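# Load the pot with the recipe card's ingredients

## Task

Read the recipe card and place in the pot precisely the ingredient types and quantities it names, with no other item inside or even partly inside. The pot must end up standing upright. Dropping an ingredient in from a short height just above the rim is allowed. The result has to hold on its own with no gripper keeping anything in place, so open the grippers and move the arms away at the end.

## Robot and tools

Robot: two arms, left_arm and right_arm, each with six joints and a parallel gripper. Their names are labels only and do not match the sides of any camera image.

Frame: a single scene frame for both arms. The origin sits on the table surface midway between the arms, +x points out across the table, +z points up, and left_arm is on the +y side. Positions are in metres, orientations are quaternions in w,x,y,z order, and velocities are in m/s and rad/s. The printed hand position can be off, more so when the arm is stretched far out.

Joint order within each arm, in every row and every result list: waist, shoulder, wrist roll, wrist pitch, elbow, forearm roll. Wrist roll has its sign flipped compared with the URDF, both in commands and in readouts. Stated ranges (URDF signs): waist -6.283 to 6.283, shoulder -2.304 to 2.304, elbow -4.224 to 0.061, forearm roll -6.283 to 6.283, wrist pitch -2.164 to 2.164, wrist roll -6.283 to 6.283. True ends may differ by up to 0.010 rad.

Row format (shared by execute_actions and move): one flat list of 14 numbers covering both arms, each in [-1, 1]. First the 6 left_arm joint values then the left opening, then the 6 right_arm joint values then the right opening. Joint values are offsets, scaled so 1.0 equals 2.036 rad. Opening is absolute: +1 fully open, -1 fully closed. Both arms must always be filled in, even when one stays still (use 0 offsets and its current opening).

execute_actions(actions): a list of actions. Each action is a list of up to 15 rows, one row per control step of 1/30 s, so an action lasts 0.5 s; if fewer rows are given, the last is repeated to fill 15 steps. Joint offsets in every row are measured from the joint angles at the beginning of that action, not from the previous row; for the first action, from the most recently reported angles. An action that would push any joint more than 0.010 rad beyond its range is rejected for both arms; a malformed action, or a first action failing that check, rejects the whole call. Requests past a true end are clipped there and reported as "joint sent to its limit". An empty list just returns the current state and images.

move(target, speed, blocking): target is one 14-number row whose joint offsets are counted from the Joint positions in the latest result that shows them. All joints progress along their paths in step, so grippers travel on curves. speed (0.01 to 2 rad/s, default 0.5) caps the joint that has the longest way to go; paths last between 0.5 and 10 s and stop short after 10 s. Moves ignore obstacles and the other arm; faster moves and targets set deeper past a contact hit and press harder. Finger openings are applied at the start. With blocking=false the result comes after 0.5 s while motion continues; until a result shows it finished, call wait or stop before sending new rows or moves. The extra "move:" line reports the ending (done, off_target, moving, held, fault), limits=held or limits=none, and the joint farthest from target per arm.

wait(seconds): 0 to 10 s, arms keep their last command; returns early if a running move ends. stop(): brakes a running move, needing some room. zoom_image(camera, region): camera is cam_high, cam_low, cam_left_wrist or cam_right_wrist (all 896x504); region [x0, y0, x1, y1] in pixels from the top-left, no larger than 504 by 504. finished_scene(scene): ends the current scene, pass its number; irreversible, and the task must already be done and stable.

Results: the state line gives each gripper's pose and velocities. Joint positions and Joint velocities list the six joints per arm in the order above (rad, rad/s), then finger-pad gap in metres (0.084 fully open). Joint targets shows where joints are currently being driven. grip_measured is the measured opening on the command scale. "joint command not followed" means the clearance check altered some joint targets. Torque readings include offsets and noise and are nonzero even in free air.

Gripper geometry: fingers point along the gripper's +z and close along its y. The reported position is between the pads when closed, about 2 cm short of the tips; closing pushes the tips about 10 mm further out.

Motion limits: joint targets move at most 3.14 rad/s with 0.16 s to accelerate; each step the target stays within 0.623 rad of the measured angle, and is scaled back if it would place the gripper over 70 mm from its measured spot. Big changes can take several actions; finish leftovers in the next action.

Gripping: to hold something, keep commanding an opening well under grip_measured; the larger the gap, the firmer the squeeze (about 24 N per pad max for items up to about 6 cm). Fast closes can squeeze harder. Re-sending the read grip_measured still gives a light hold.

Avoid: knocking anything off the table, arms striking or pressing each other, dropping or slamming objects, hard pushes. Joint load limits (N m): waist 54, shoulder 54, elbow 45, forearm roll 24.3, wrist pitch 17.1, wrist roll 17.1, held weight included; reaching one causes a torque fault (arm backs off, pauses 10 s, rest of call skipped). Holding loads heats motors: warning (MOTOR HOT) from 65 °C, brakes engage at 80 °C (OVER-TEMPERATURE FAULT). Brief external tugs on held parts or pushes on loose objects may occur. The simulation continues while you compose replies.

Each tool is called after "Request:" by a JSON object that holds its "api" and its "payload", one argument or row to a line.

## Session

Request:
{"api": "execute_actions", "payload": {
  "actions": []
}}

Scene clock: 0.00 s.
left_arm: end_effector_position=(+0.4929, +0.1455, +0.1194) grip_measured=+1.00 end_effector_quat_wxyz=(-0.489, +0.639, -0.489, +0.336) end_effector_velocity=(+0.000, -0.000, -0.000) end_effector_angular_velocity=(-0.000, +0.000, -0.001) | right_arm: end_effector_position=(+0.2300, -0.8356, +0.3152) grip_measured=+1.00 end_effector_quat_wxyz=(+0.026, +0.195, +0.950, +0.242) end_effector_velocity=(+0.001, -0.001, +0.001) end_effector_angular_velocity=(-0.003, -0.002, -0.001)
Joint names: [waist, shoulder, wrist roll, wrist pitch, elbow, forearm roll]
Joint positions: left_arm=[-0.864 -0.798  1.663 -1.354 -0.637  2.133  0.084] | right_arm=[-1.15  -0.405 -2.104 -1.225 -1.2    0.283  0.084]
Joint velocities: left_arm=[-0.    -0.    -0.     0.    -0.     0.001  0.   ] | right_arm=[-0.     0.002  0.     0.    -0.001  0.002 -0.   ]
Joint torques (N m, as the arm reports them, + toward a larger Joint positions number): no reading
Motor temperatures (°C, as the motors report them): left_arm=[28 26 28 32 30 30] | right_arm=[26 25 30 29 27 27]
Joint targets: left_arm=[-0.864 -0.798 1.663 -1.354 -0.637 2.133] | right_arm=[-1.150 -0.405 -2.104 -1.225 -1.200 0.283]

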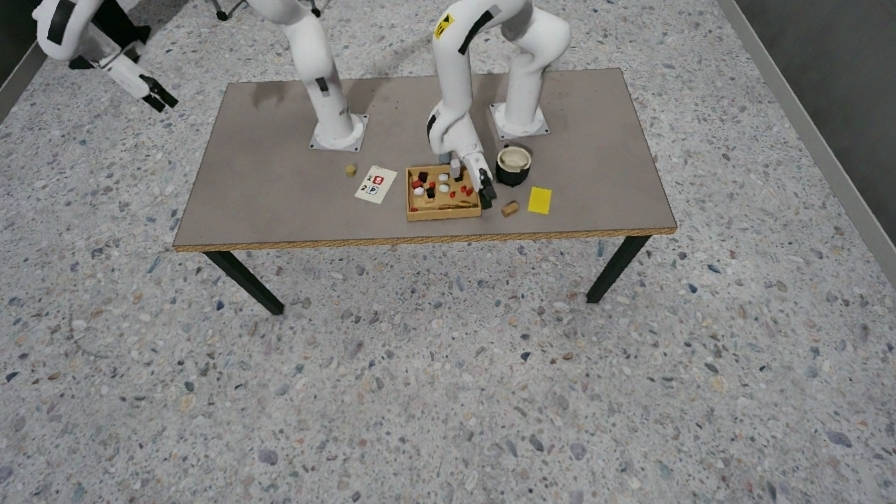

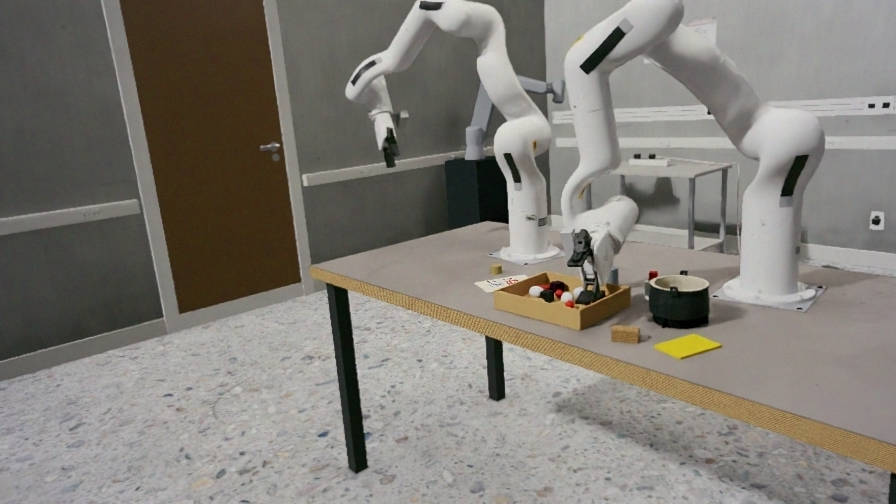

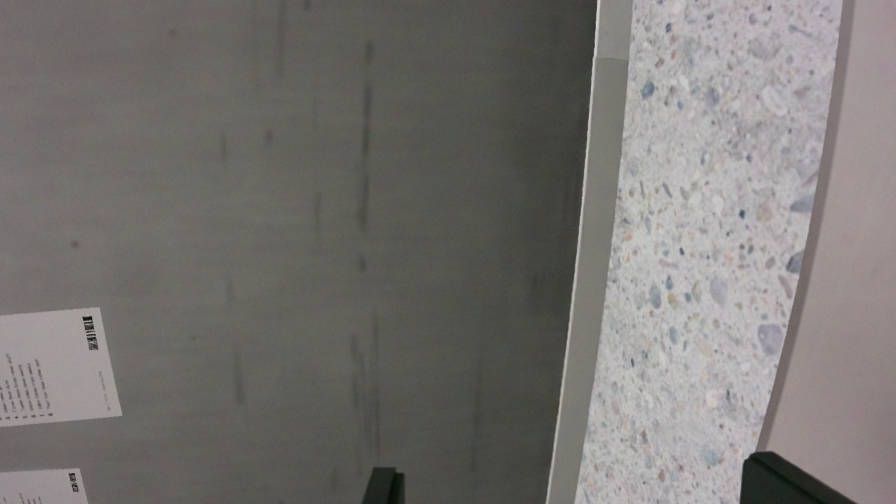

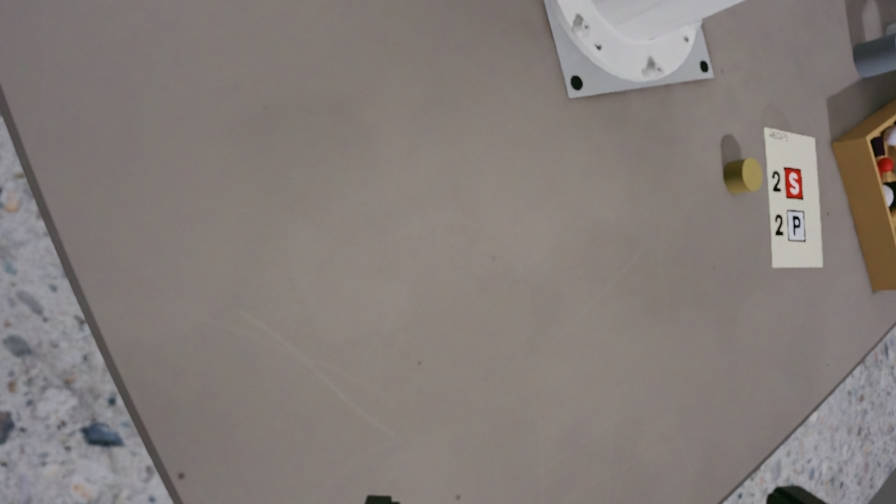

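Request:
{"api": "move", "payload": {
  "target": [0,0.25,0,0,-0.04,-0.05,1,0,0,0,0,0,0,1],
  "speed": 0.8
}}

Request:
{"api": "move", "payload": {
  "target": [-0.049,0.112,-0.41,0.297,-0.0455,-0.998,1,0,0,0,0,0,0,1],
  "speed": 1.4
}}

Scene clock: 2.83 s.
left_arm: end_effector_position=(+0.5508, +0.1097, +0.4090) grip_measured=+1.00 end_effector_quat_wxyz=(-0.461, +0.661, -0.265, +0.529) end_effector_velocity=(+0.000, -0.001, +0.003) end_effector_angular_velocity=(-0.002, -0.005, -0.001) | right_arm: end_effector_position=(+0.2300, -0.8356, +0.3152) grip_measured=+1.00 end_effector_quat_wxyz=(+0.026, +0.195, +0.950, +0.242) end_effector_velocity=(+0.000, +0.001, -0.001) end_effector_angular_velocity=(+0.003, +0.000, -0.000)
Joint names: [waist, shoulder, wrist roll, wrist pitch, elbow, forearm roll]
Joint positions: left_arm=[-0.864 -0.29   1.663 -1.354 -0.718  2.031  0.084] | right_arm=[-1.15  -0.405 -2.104 -1.225 -1.2    0.283  0.084]
Joint velocities: left_arm=[-0.001  0.004 -0.001 -0.001 -0.002  0.001  0.   ] | right_arm=[ 0.    -0.002 -0.     0.     0.001  0.001  0.   ]
Joint torques (N m, as the arm reports them, + toward a larger Joint positions number): left_arm=[ -5.37  19.82  -0.02  -1.27 -25.36  -1.47] | right_arm=[  0.95  33.08   0.31  -0.58 -22.28  -0.41]
Motor temperatures (°C, as the motors report them): left_arm=[28 26 28 32 30 30] | right_arm=[26 25 30 29 27 27]
Joint targets: left_arm=[-0.864 -0.289 1.663 -1.354 -0.719 2.031] | right_arm=[-1.150 -0.405 -2.104 -1.225 -1.200 0.283]
move: done; limits=none; left_arm: farthest joint: the shoulder, 0.001 radians from its target (0.509 radians at the start); right_arm: farthest joint: the waist, 0.000 radians from its target (0.000 radians at the start)

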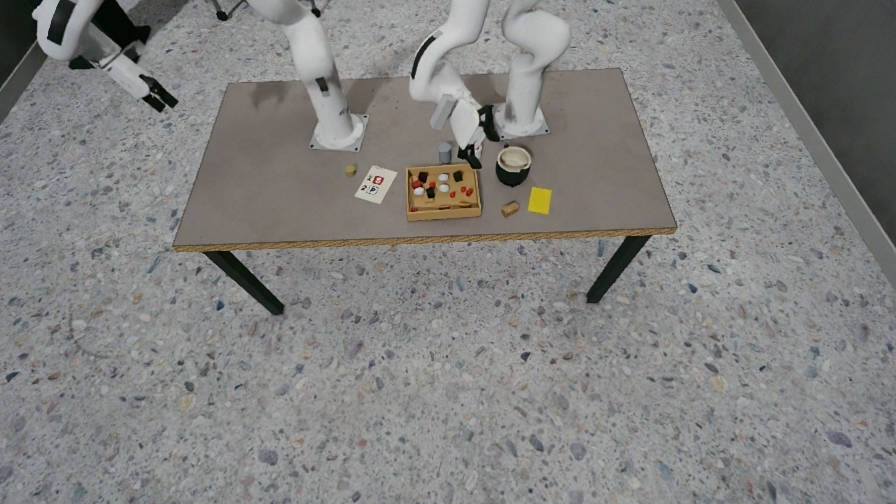

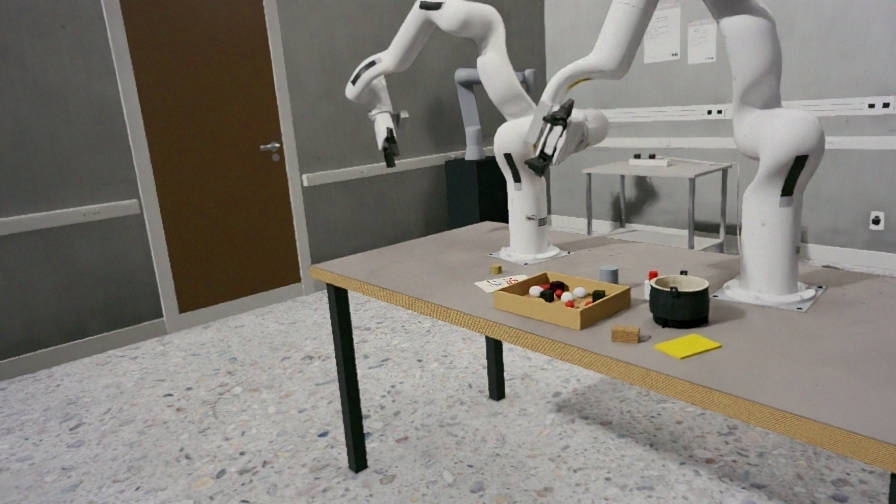

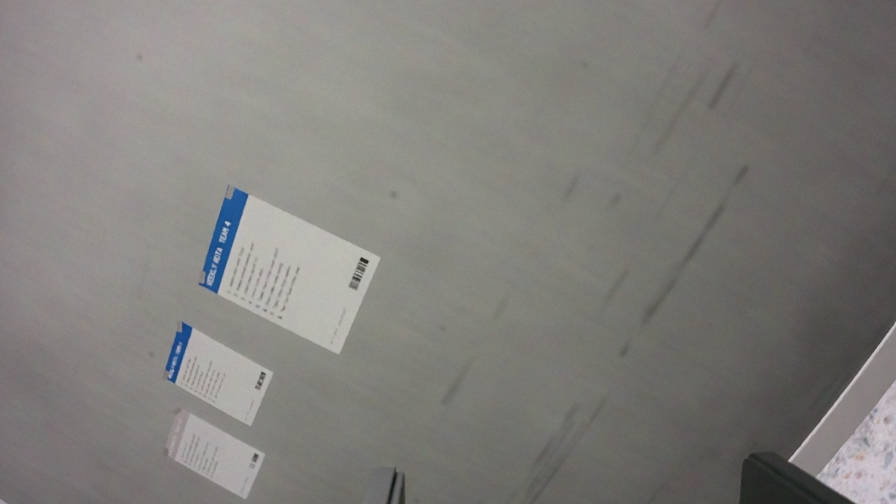

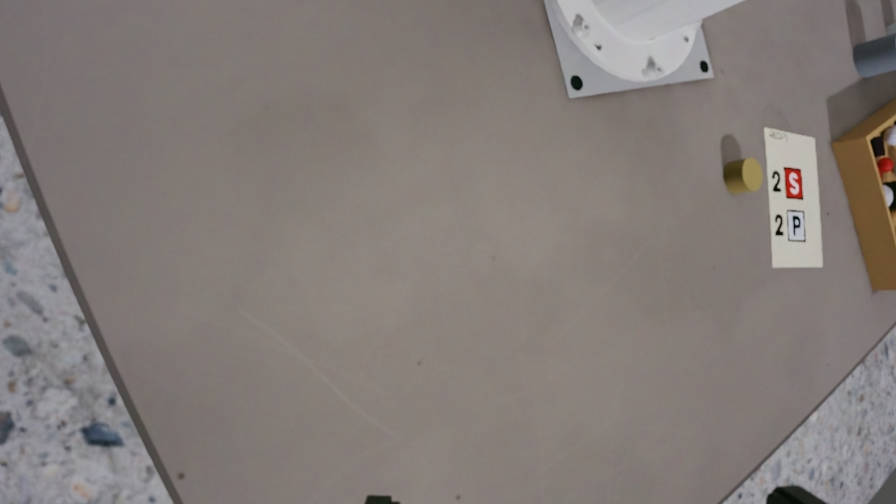

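Scene clock: 5.10 s.
left_arm: end_effector_position=(+0.2896, -0.0002, +0.2990) grip_measured=+1.00 end_effector_quat_wxyz=(-0.000, +1.000, -0.000, -0.000) end_effector_velocity=(-0.001, -0.001, +0.000) end_effector_angular_velocity=(-0.003, +0.000, +0.000) | right_arm: end_effector_position=(+0.2300, -0.8356, +0.3152) grip_measured=+1.00 end_effector_quat_wxyz=(+0.026, +0.195, +0.950, +0.242) end_effector_velocity=(+0.001, -0.000, +0.000) end_effector_angular_velocity=(+0.000, -0.002, -0.002)
Joint names: [waist, shoulder, wrist roll, wrist pitch, elbow, forearm roll]
Joint positions: left_arm=[-0.964 -0.062  0.829 -0.75  -0.811  0.     0.084] | right_arm=[-1.15  -0.405 -2.104 -1.225 -1.2    0.283  0.084]
Joint velocities: left_arm=[-0.002  0.     0.     0.001 -0.    -0.003 -0.   ] | right_arm=[-0.    -0.001  0.    -0.    -0.001  0.003  0.   ]
Joint torques (N m, as the arm reports them, + toward a larger Joint positions number): left_arm=[ -6.52  12.81   0.33  -0.59 -27.82  -0.31] | right_arm=[  0.86  33.45   0.38  -0.58 -22.24  -0.47]
Motor temperatures (°C, as the motors report them): left_arm=[28 26 28 32 30 30] | right_arm=[26 25 30 29 27 27]
Joint targets: left_arm=[-0.964 -0.062 0.828 -0.750 -0.811 -0.000] | right_arm=[-1.150 -0.405 -2.104 -1.225 -1.200 0.283]
move: done; limits=none; left_arm: farthest joint: the forearm roll, 0.001 radians from its target (2.032 radians at the start); right_arm: farthest joint: the waist, 0.000 radians from its target (0.000 radians at the start)

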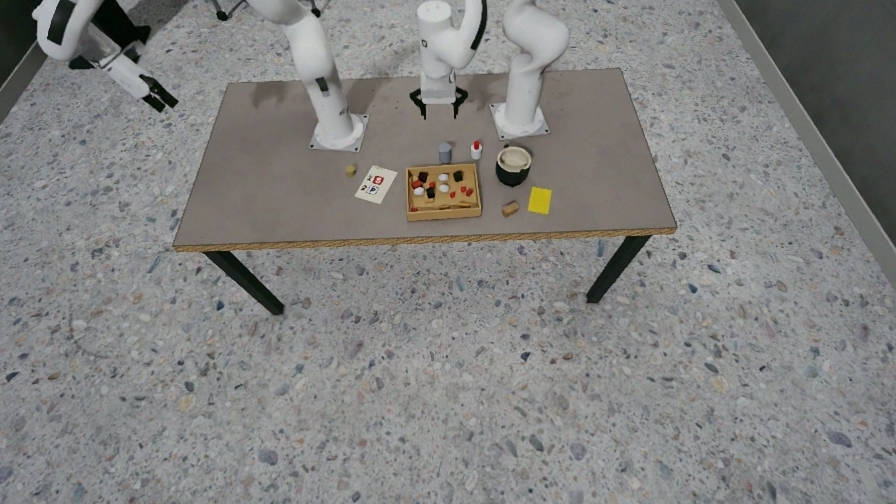

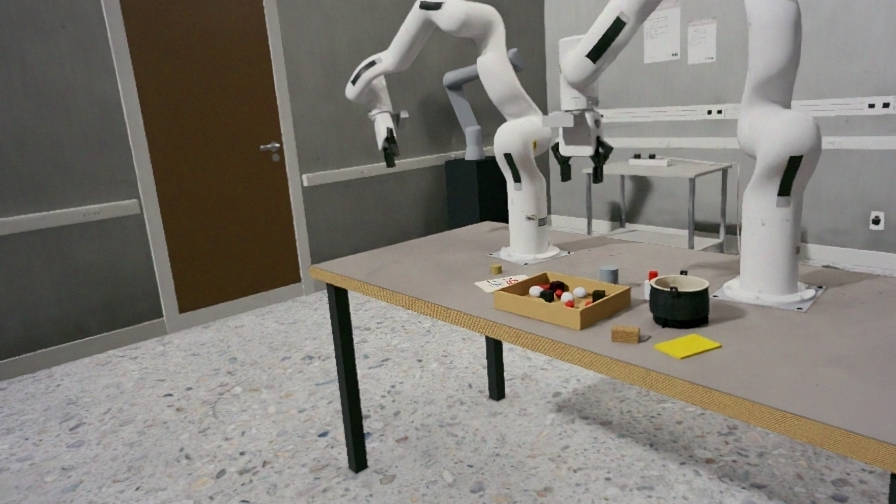

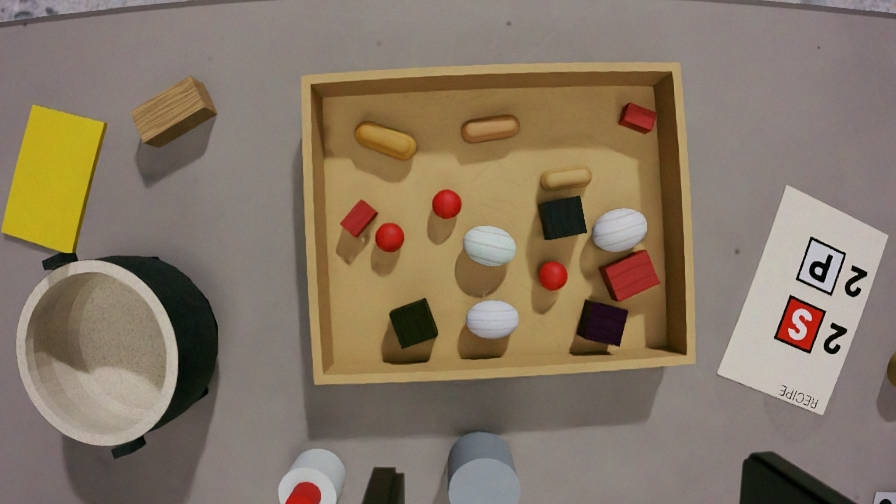

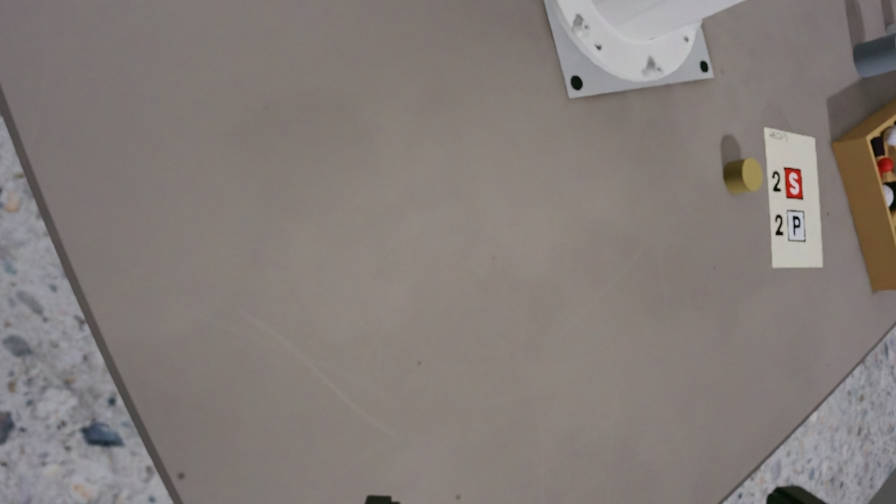

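Request:
{"api": "zoom_image", "payload": {
  "camera": "cam_left_wrist",
  "region": [520, 230, 870, 370]
}}

Request:
{"api": "zoom_image", "payload": {
  "camera": "cam_left_wrist",
  "region": [310, 80, 690, 370]
}}

Request:
{"api": "zoom_image", "payload": {
  "camera": "cam_high",
  "region": [350, 155, 490, 225]
}}

Region (520, 230, 870, 370) of cam_left_wrist's 896x504 image, scaled by 1.440, with more detail than that image has; it fills the top 202 rows of this view, and the rest is white.

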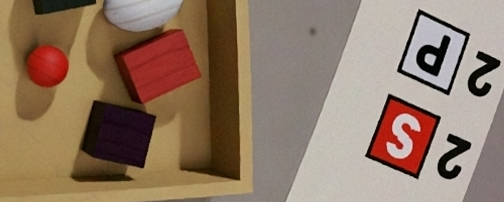

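Region (310, 80, 690, 370) of cam_left_wrist's 896x504 image, scaled by 1.326, with more detail than that image has; it fills the top 385 rows of this view, and the rest is white.

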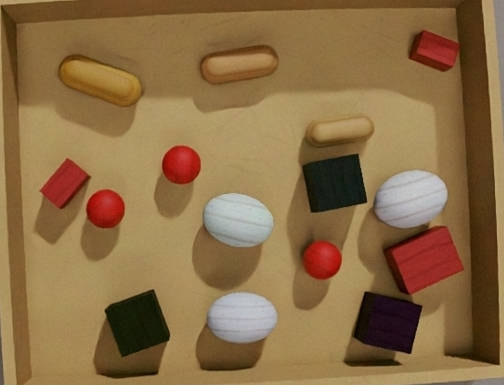

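Region (350, 155, 490, 225) of cam_high's 896x504 image, scaled by 3.600, with more detail than that image has.

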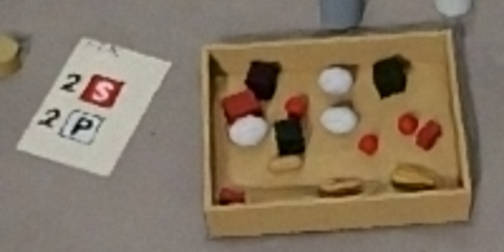

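Request:
{"api": "move", "payload": {
  "target": [0.095,-0.258,-0.094,0.234,-0.025,0,-0.2,0,0,0,0,0,0,1],
  "speed": 0.7
}}

Scene clock: 9.80 s.
left_arm: end_effector_position=(+0.3866, +0.0294, +0.0751) grip_measured=-0.22 end_effector_quat_wxyz=(+0.001, +1.000, +0.001, +0.001) end_effector_velocity=(-0.000, +0.001, -0.002) end_effector_angular_velocity=(+0.001, +0.002, -0.000) | right_arm: end_effector_position=(+0.2300, -0.8356, +0.3152) grip_measured=+1.00 end_effector_quat_wxyz=(+0.026, +0.195, +0.950, +0.242) end_effector_velocity=(-0.000, -0.000, +0.000) end_effector_angular_velocity=(-0.000, +0.001, +0.001)
Joint names: [waist, shoulder, wrist roll, wrist pitch, elbow, forearm roll]
Joint positions: left_arm=[-0.771 -0.587  0.637 -0.274 -0.862  0.     0.035] | right_arm=[-1.15  -0.405 -2.104 -1.225 -1.2    0.283  0.084]
Joint velocities: left_arm=[ 0.001 -0.003 -0.001  0.001  0.001  0.     0.   ] | right_arm=[-0.     0.     0.    -0.    -0.    -0.001  0.   ]
Joint torques (N m, as the arm reports them, + toward a larger Joint positions number): left_arm=[ -7.63  26.    -0.15   0.18 -20.19  -0.64] | right_arm=[  1.36  32.45   0.43  -0.55 -22.21  -0.57]
Motor temperatures (°C, as the motors report them): left_arm=[28 26 28 32 30 30] | right_arm=[26 25 30 29 27 27]
Joint targets: left_arm=[-0.771 -0.587 0.637 -0.273 -0.862 0.000] | right_arm=[-1.150 -0.405 -2.104 -1.225 -1.200 0.283]
move: done; limits=none; left_arm: farthest joint: the shoulder, 0.001 radians from its target (0.525 radians at the start); right_arm: farthest joint: the waist, 0.000 radians from its target (0.000 radians at the start)

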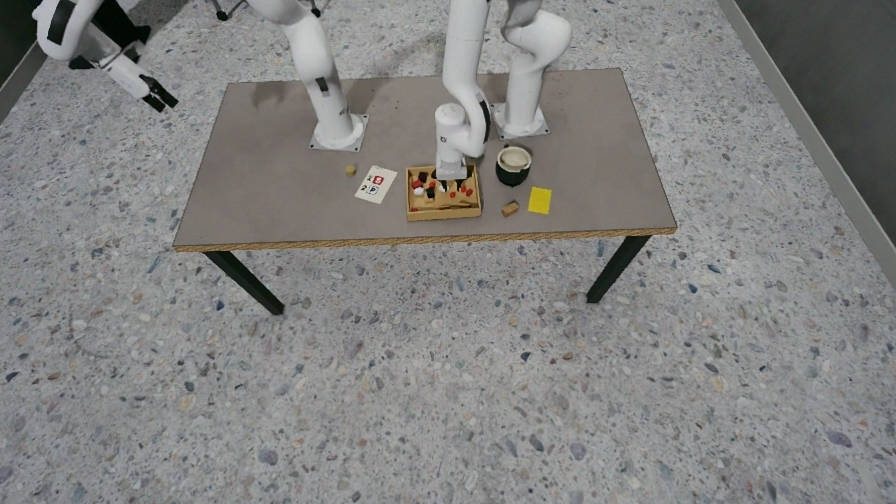

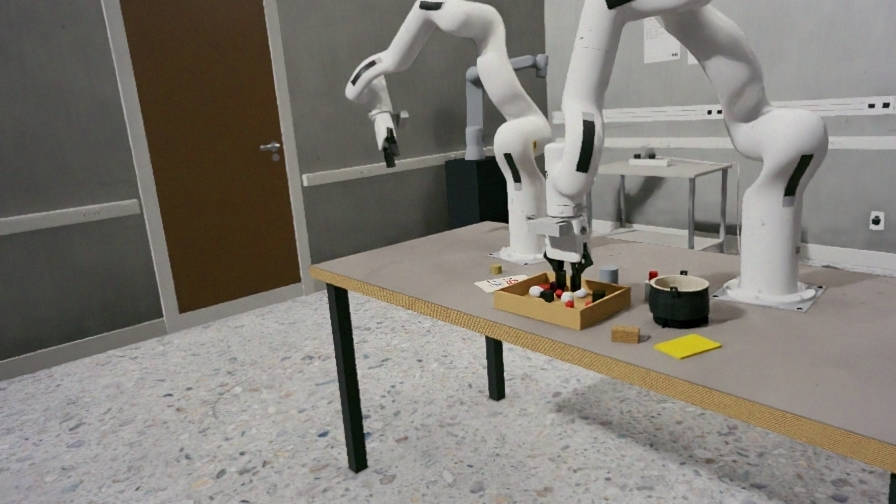

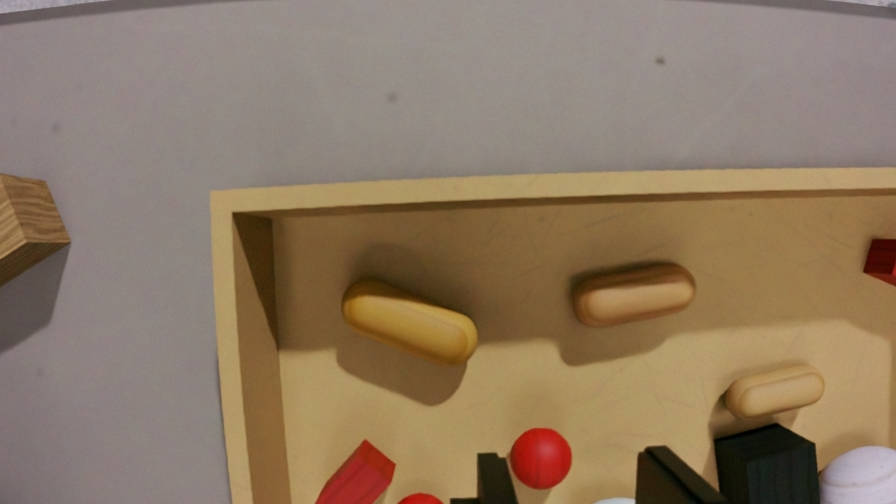

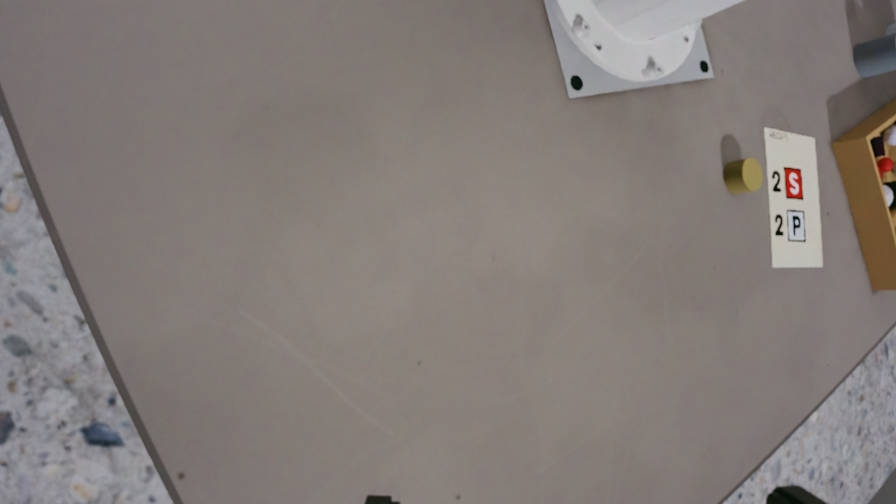

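Request:
{"api": "execute_actions", "payload": {
  "actions": []
}}

Scene clock: 11.43 s.
left_arm: end_effector_position=(+0.3865, +0.0295, +0.0749) grip_measured=-0.22 end_effector_quat_wxyz=(+0.000, +1.000, +0.001, +0.001) end_effector_velocity=(+0.000, +0.000, -0.000) end_effector_angular_velocity=(-0.000, -0.000, +0.000) | right_arm: end_effector_position=(+0.2300, -0.8356, +0.3152) grip_measured=+1.00 end_effector_quat_wxyz=(+0.026, +0.195, +0.950, +0.242) end_effector_velocity=(-0.000, +0.000, -0.001) end_effector_angular_velocity=(+0.001, +0.001, +0.000)
Joint names: [waist, shoulder, wrist roll, wrist pitch, elbow, forearm roll]
Joint positions: left_arm=[-0.771 -0.587  0.637 -0.273 -0.862  0.     0.035] | right_arm=[-1.15  -0.405 -2.104 -1.225 -1.2    0.283  0.084]
Joint velocities: left_arm=[ 0.001 -0.    -0.     0.    -0.     0.001  0.   ] | right_arm=[-0.    -0.001  0.     0.     0.001 -0.    -0.   ]
Joint torques (N m, as the arm reports them, + toward a larger Joint positions number): left_arm=[ -6.35  26.32   0.24  -0.24 -19.43  -3.16] | right_arm=[  1.02  33.46   0.4   -0.56 -22.42  -0.57]
Motor temperatures (°C, as the motors report them): left_arm=[28 26 28 32 30 30] | right_arm=[26 25 30 29 27 27]
Joint targets: left_arm=[-0.771 -0.587 0.637 -0.273 -0.862 0.000] | right_arm=[-1.150 -0.405 -2.104 -1.225 -1.200 0.283]

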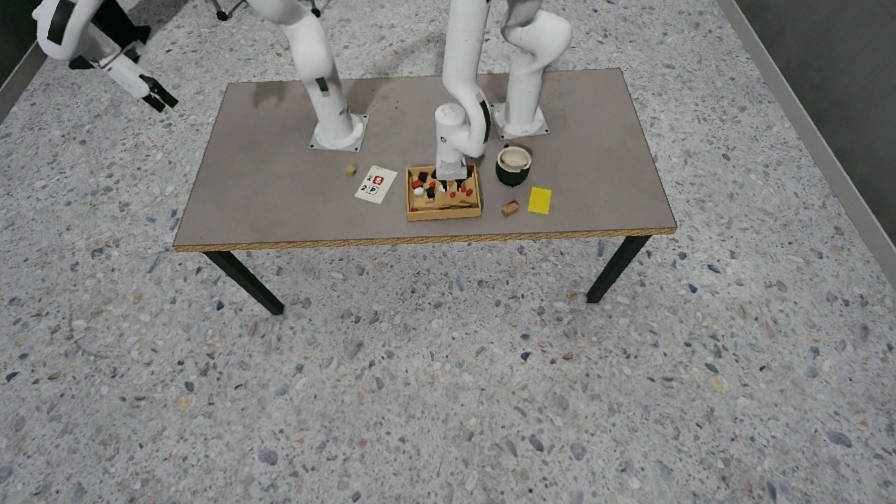

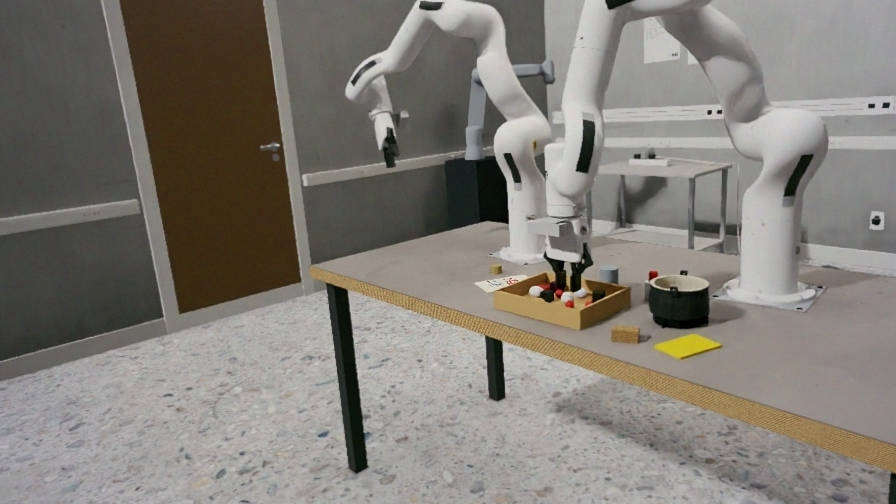

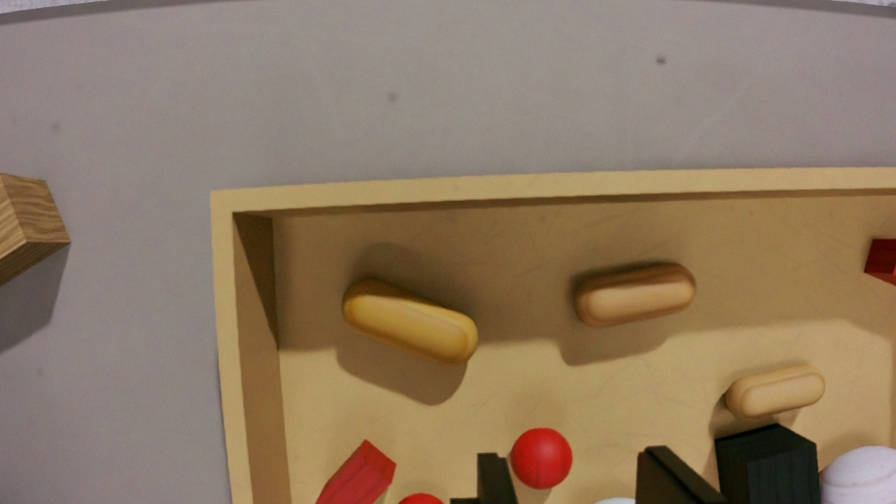

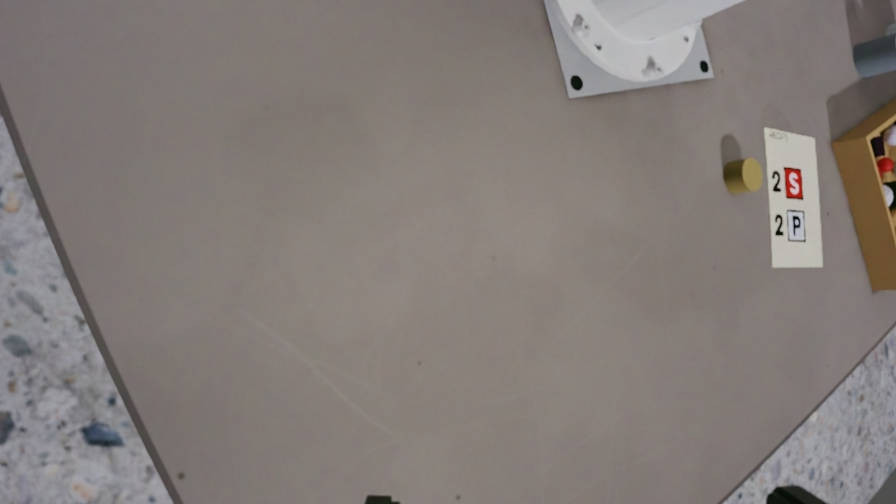

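Request:
{"api": "move", "payload": {
  "target": [0,-0.0528,0,0.0423,-0.0094,0,-0.28,0,0,0,0,0,0,1],
  "speed": 0.12
}}

Request:
{"api": "execute_actions", "payload": {
  "actions": [
    [[0,0,0,0,0,0,-0.35,0,0,0,0,0,0,1],[0,0,0,0,0,0,-0.4,0,0,0,0,0,0,1],[0,0,0,0,0,0,-0.45,0,0,0,0,0,0,1],[0,0,0,0,0,0,-0.5,0,0,0,0,0,0,1],[0,0,0,0,0,0,-0.55,0,0,0,0,0,0,1],[0,0,0,0,0,0,-0.6,0,0,0,0,0,0,1],[0,0,0,0,0,0,-0.65,0,0,0,0,0,0,1],[0,0,0,0,0,0,-0.7,0,0,0,0,0,0,1],[0,0,0,0,0,0,-0.75,0,0,0,0,0,0,1],[0,0,0,0,0,0,-0.8,0,0,0,0,0,0,1],[0,0,0,0,0,0,-0.85,0,0,0,0,0,0,1]],
    [[0,0,0,0,0,0,-0.85,0,0,0,0,0,0,1]]
  ]
}}

Scene clock: 14.00 s.
left_arm: end_effector_position=(+0.3861, +0.0298, +0.0285) grip_measured=-0.30 end_effector_quat_wxyz=(-0.000, +1.000, +0.001, -0.000) end_effector_velocity=(-0.000, -0.000, -0.001) end_effector_angular_velocity=(+0.000, +0.000, +0.000) | right_arm: end_effector_position=(+0.2300, -0.8356, +0.3152) grip_measured=+1.00 end_effector_quat_wxyz=(+0.026, +0.195, +0.950, +0.242) end_effector_velocity=(-0.001, +0.000, -0.001) end_effector_angular_velocity=(+0.002, +0.003, +0.002)
Joint names: [waist, shoulder, wrist roll, wrist pitch, elbow, forearm roll]
Joint positions: left_arm=[-0.771 -0.694  0.637 -0.187 -0.881  0.     0.031] | right_arm=[-1.15  -0.405 -2.104 -1.225 -1.2    0.283  0.084]
Joint velocities: left_arm=[-0.    -0.002 -0.001  0.001 -0.    -0.001  0.   ] | right_arm=[-0.    -0.001 -0.001 -0.     0.001 -0.003 -0.   ]
Joint torques (N m, as the arm reports them, + toward a larger Joint positions number): left_arm=[ -7.75  26.69  -0.14  -0.23 -16.69  -1.33] | right_arm=[  1.36  32.62   0.35  -0.59 -22.58  -0.43]
Motor temperatures (°C, as the motors report them): left_arm=[28 26 28 32 30 30] | right_arm=[26 25 30 29 27 27]
Joint targets: left_arm=[-0.771 -0.695 0.637 -0.187 -0.881 0.000] | right_arm=[-1.150 -0.405 -2.104 -1.225 -1.200 0.283]
move: done; limits=none; left_arm: farthest joint: the waist, 0.000 radians from its target (0.000 radians at the start); right_arm: farthest joint: the waist, 0.000 radians from its target (0.000 radians at the start)

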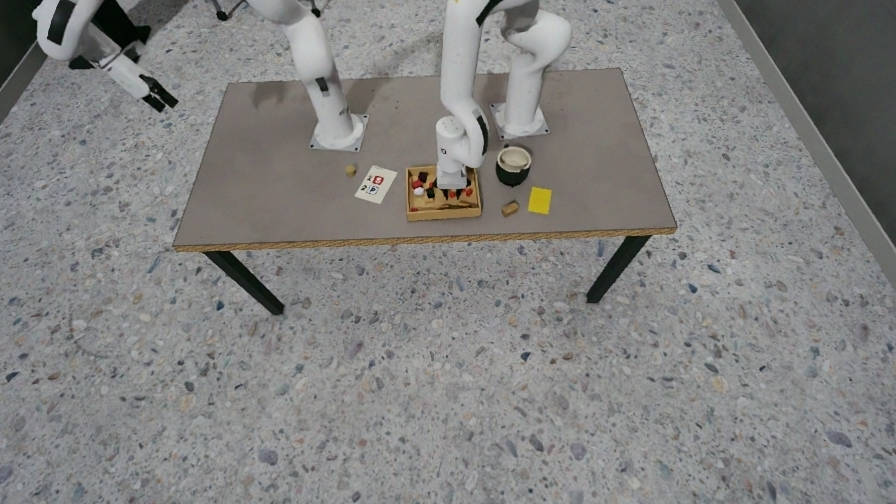

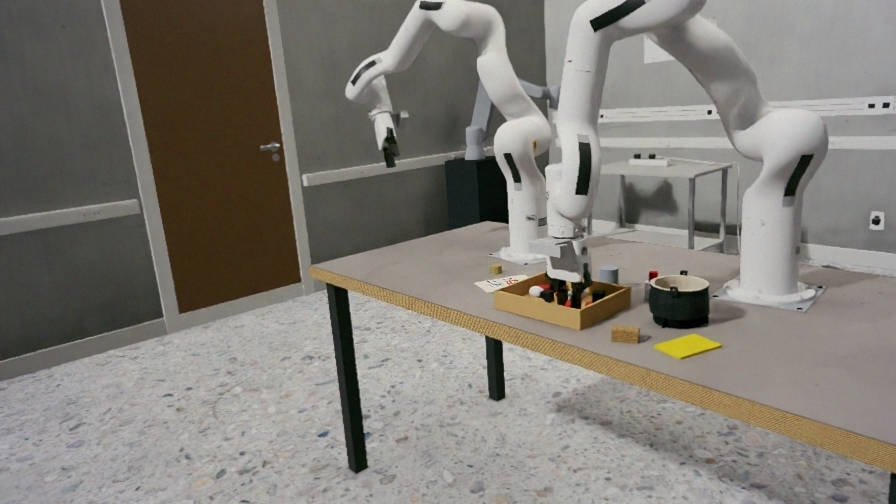

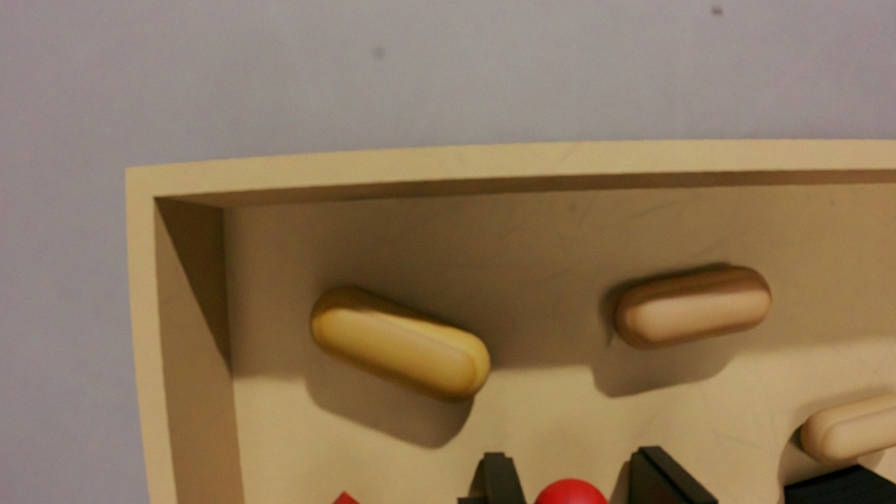

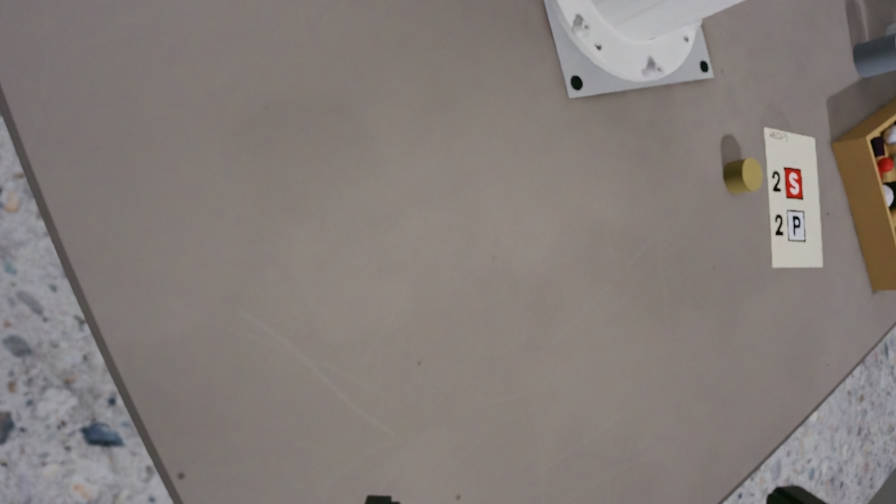

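Scene clock: 15.00 s.
left_arm: end_effector_position=(+0.3861, +0.0298, +0.0285) grip_measured=-0.58 end_effector_quat_wxyz=(-0.000, +1.000, +0.001, -0.000) end_effector_velocity=(-0.000, -0.000, -0.000) end_effector_angular_velocity=(-0.000, +0.000, +0.002) | right_arm: end_effector_position=(+0.2300, -0.8356, +0.3152) grip_measured=+1.00 end_effector_quat_wxyz=(+0.026, +0.195, +0.950, +0.242) end_effector_velocity=(-0.000, +0.000, -0.001) end_effector_angular_velocity=(+0.002, +0.001, -0.000)
Joint names: [waist, shoulder, wrist roll, wrist pitch, elbow, forearm roll]
Joint positions: left_arm=[-0.771 -0.694  0.637 -0.187 -0.881  0.     0.019] | right_arm=[-1.15  -0.405 -2.104 -1.225 -1.2    0.283  0.084]
Joint velocities: left_arm=[-0.    -0.    -0.     0.     0.    -0.002 -0.   ] | right_arm=[-0.    -0.002 -0.     0.     0.001  0.    -0.   ]
Joint torques (N m, as the arm reports them, + toward a larger Joint positions number): left_arm=[ -6.08  24.55  -0.05   0.03 -17.55  -1.76] | right_arm=[  1.37  33.24   0.42  -0.62 -22.36  -0.32]
Motor temperatures (°C, as the motors report them): left_arm=[28 26 28 32 30 30] | right_arm=[26 25 30 29 27 27]
Joint targets: left_arm=[-0.771 -0.694 0.637 -0.187 -0.881 0.000] | right_arm=[-1.150 -0.405 -2.104 -1.225 -1.200 0.283]

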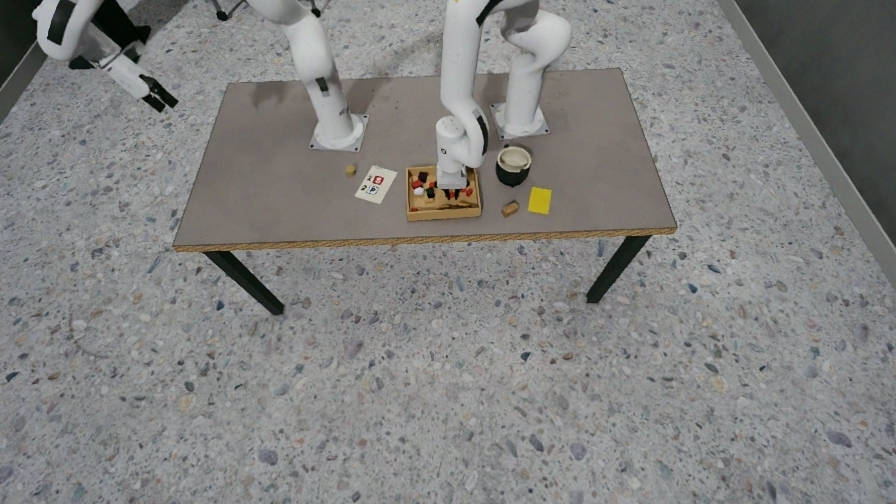

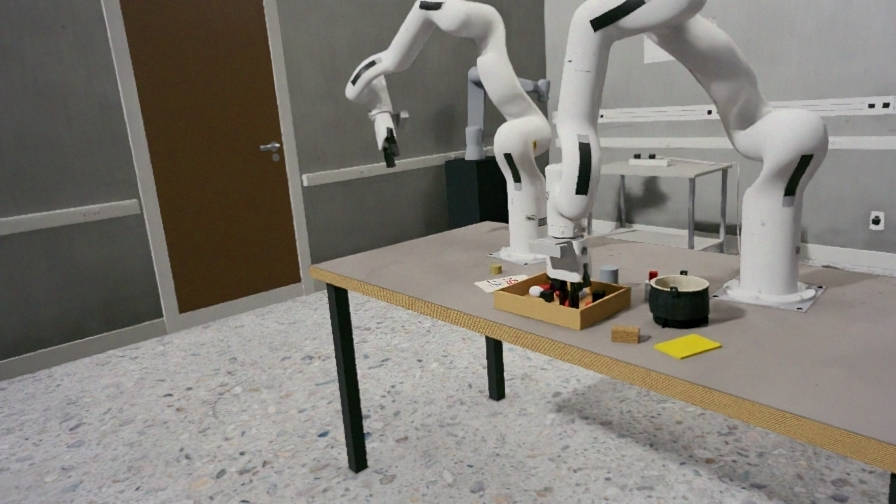

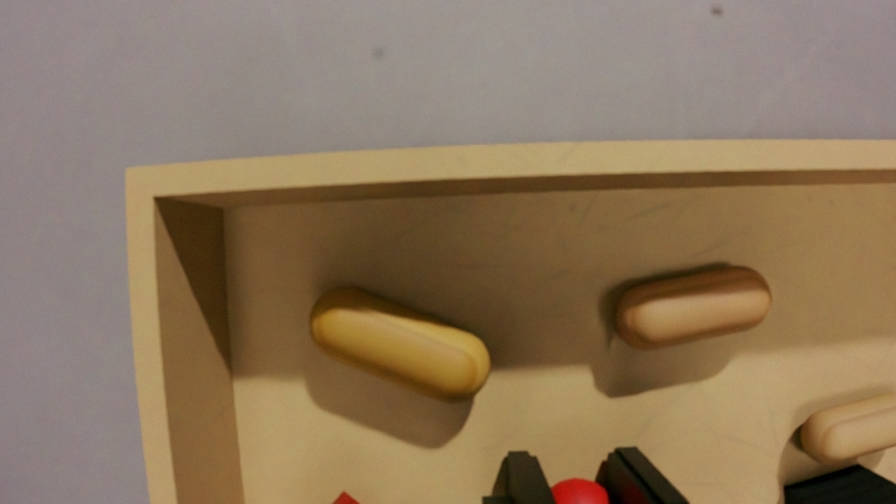

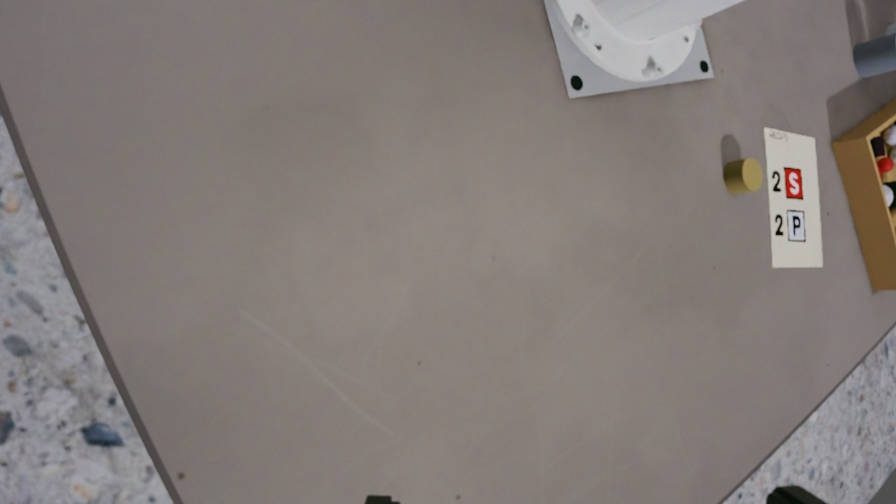

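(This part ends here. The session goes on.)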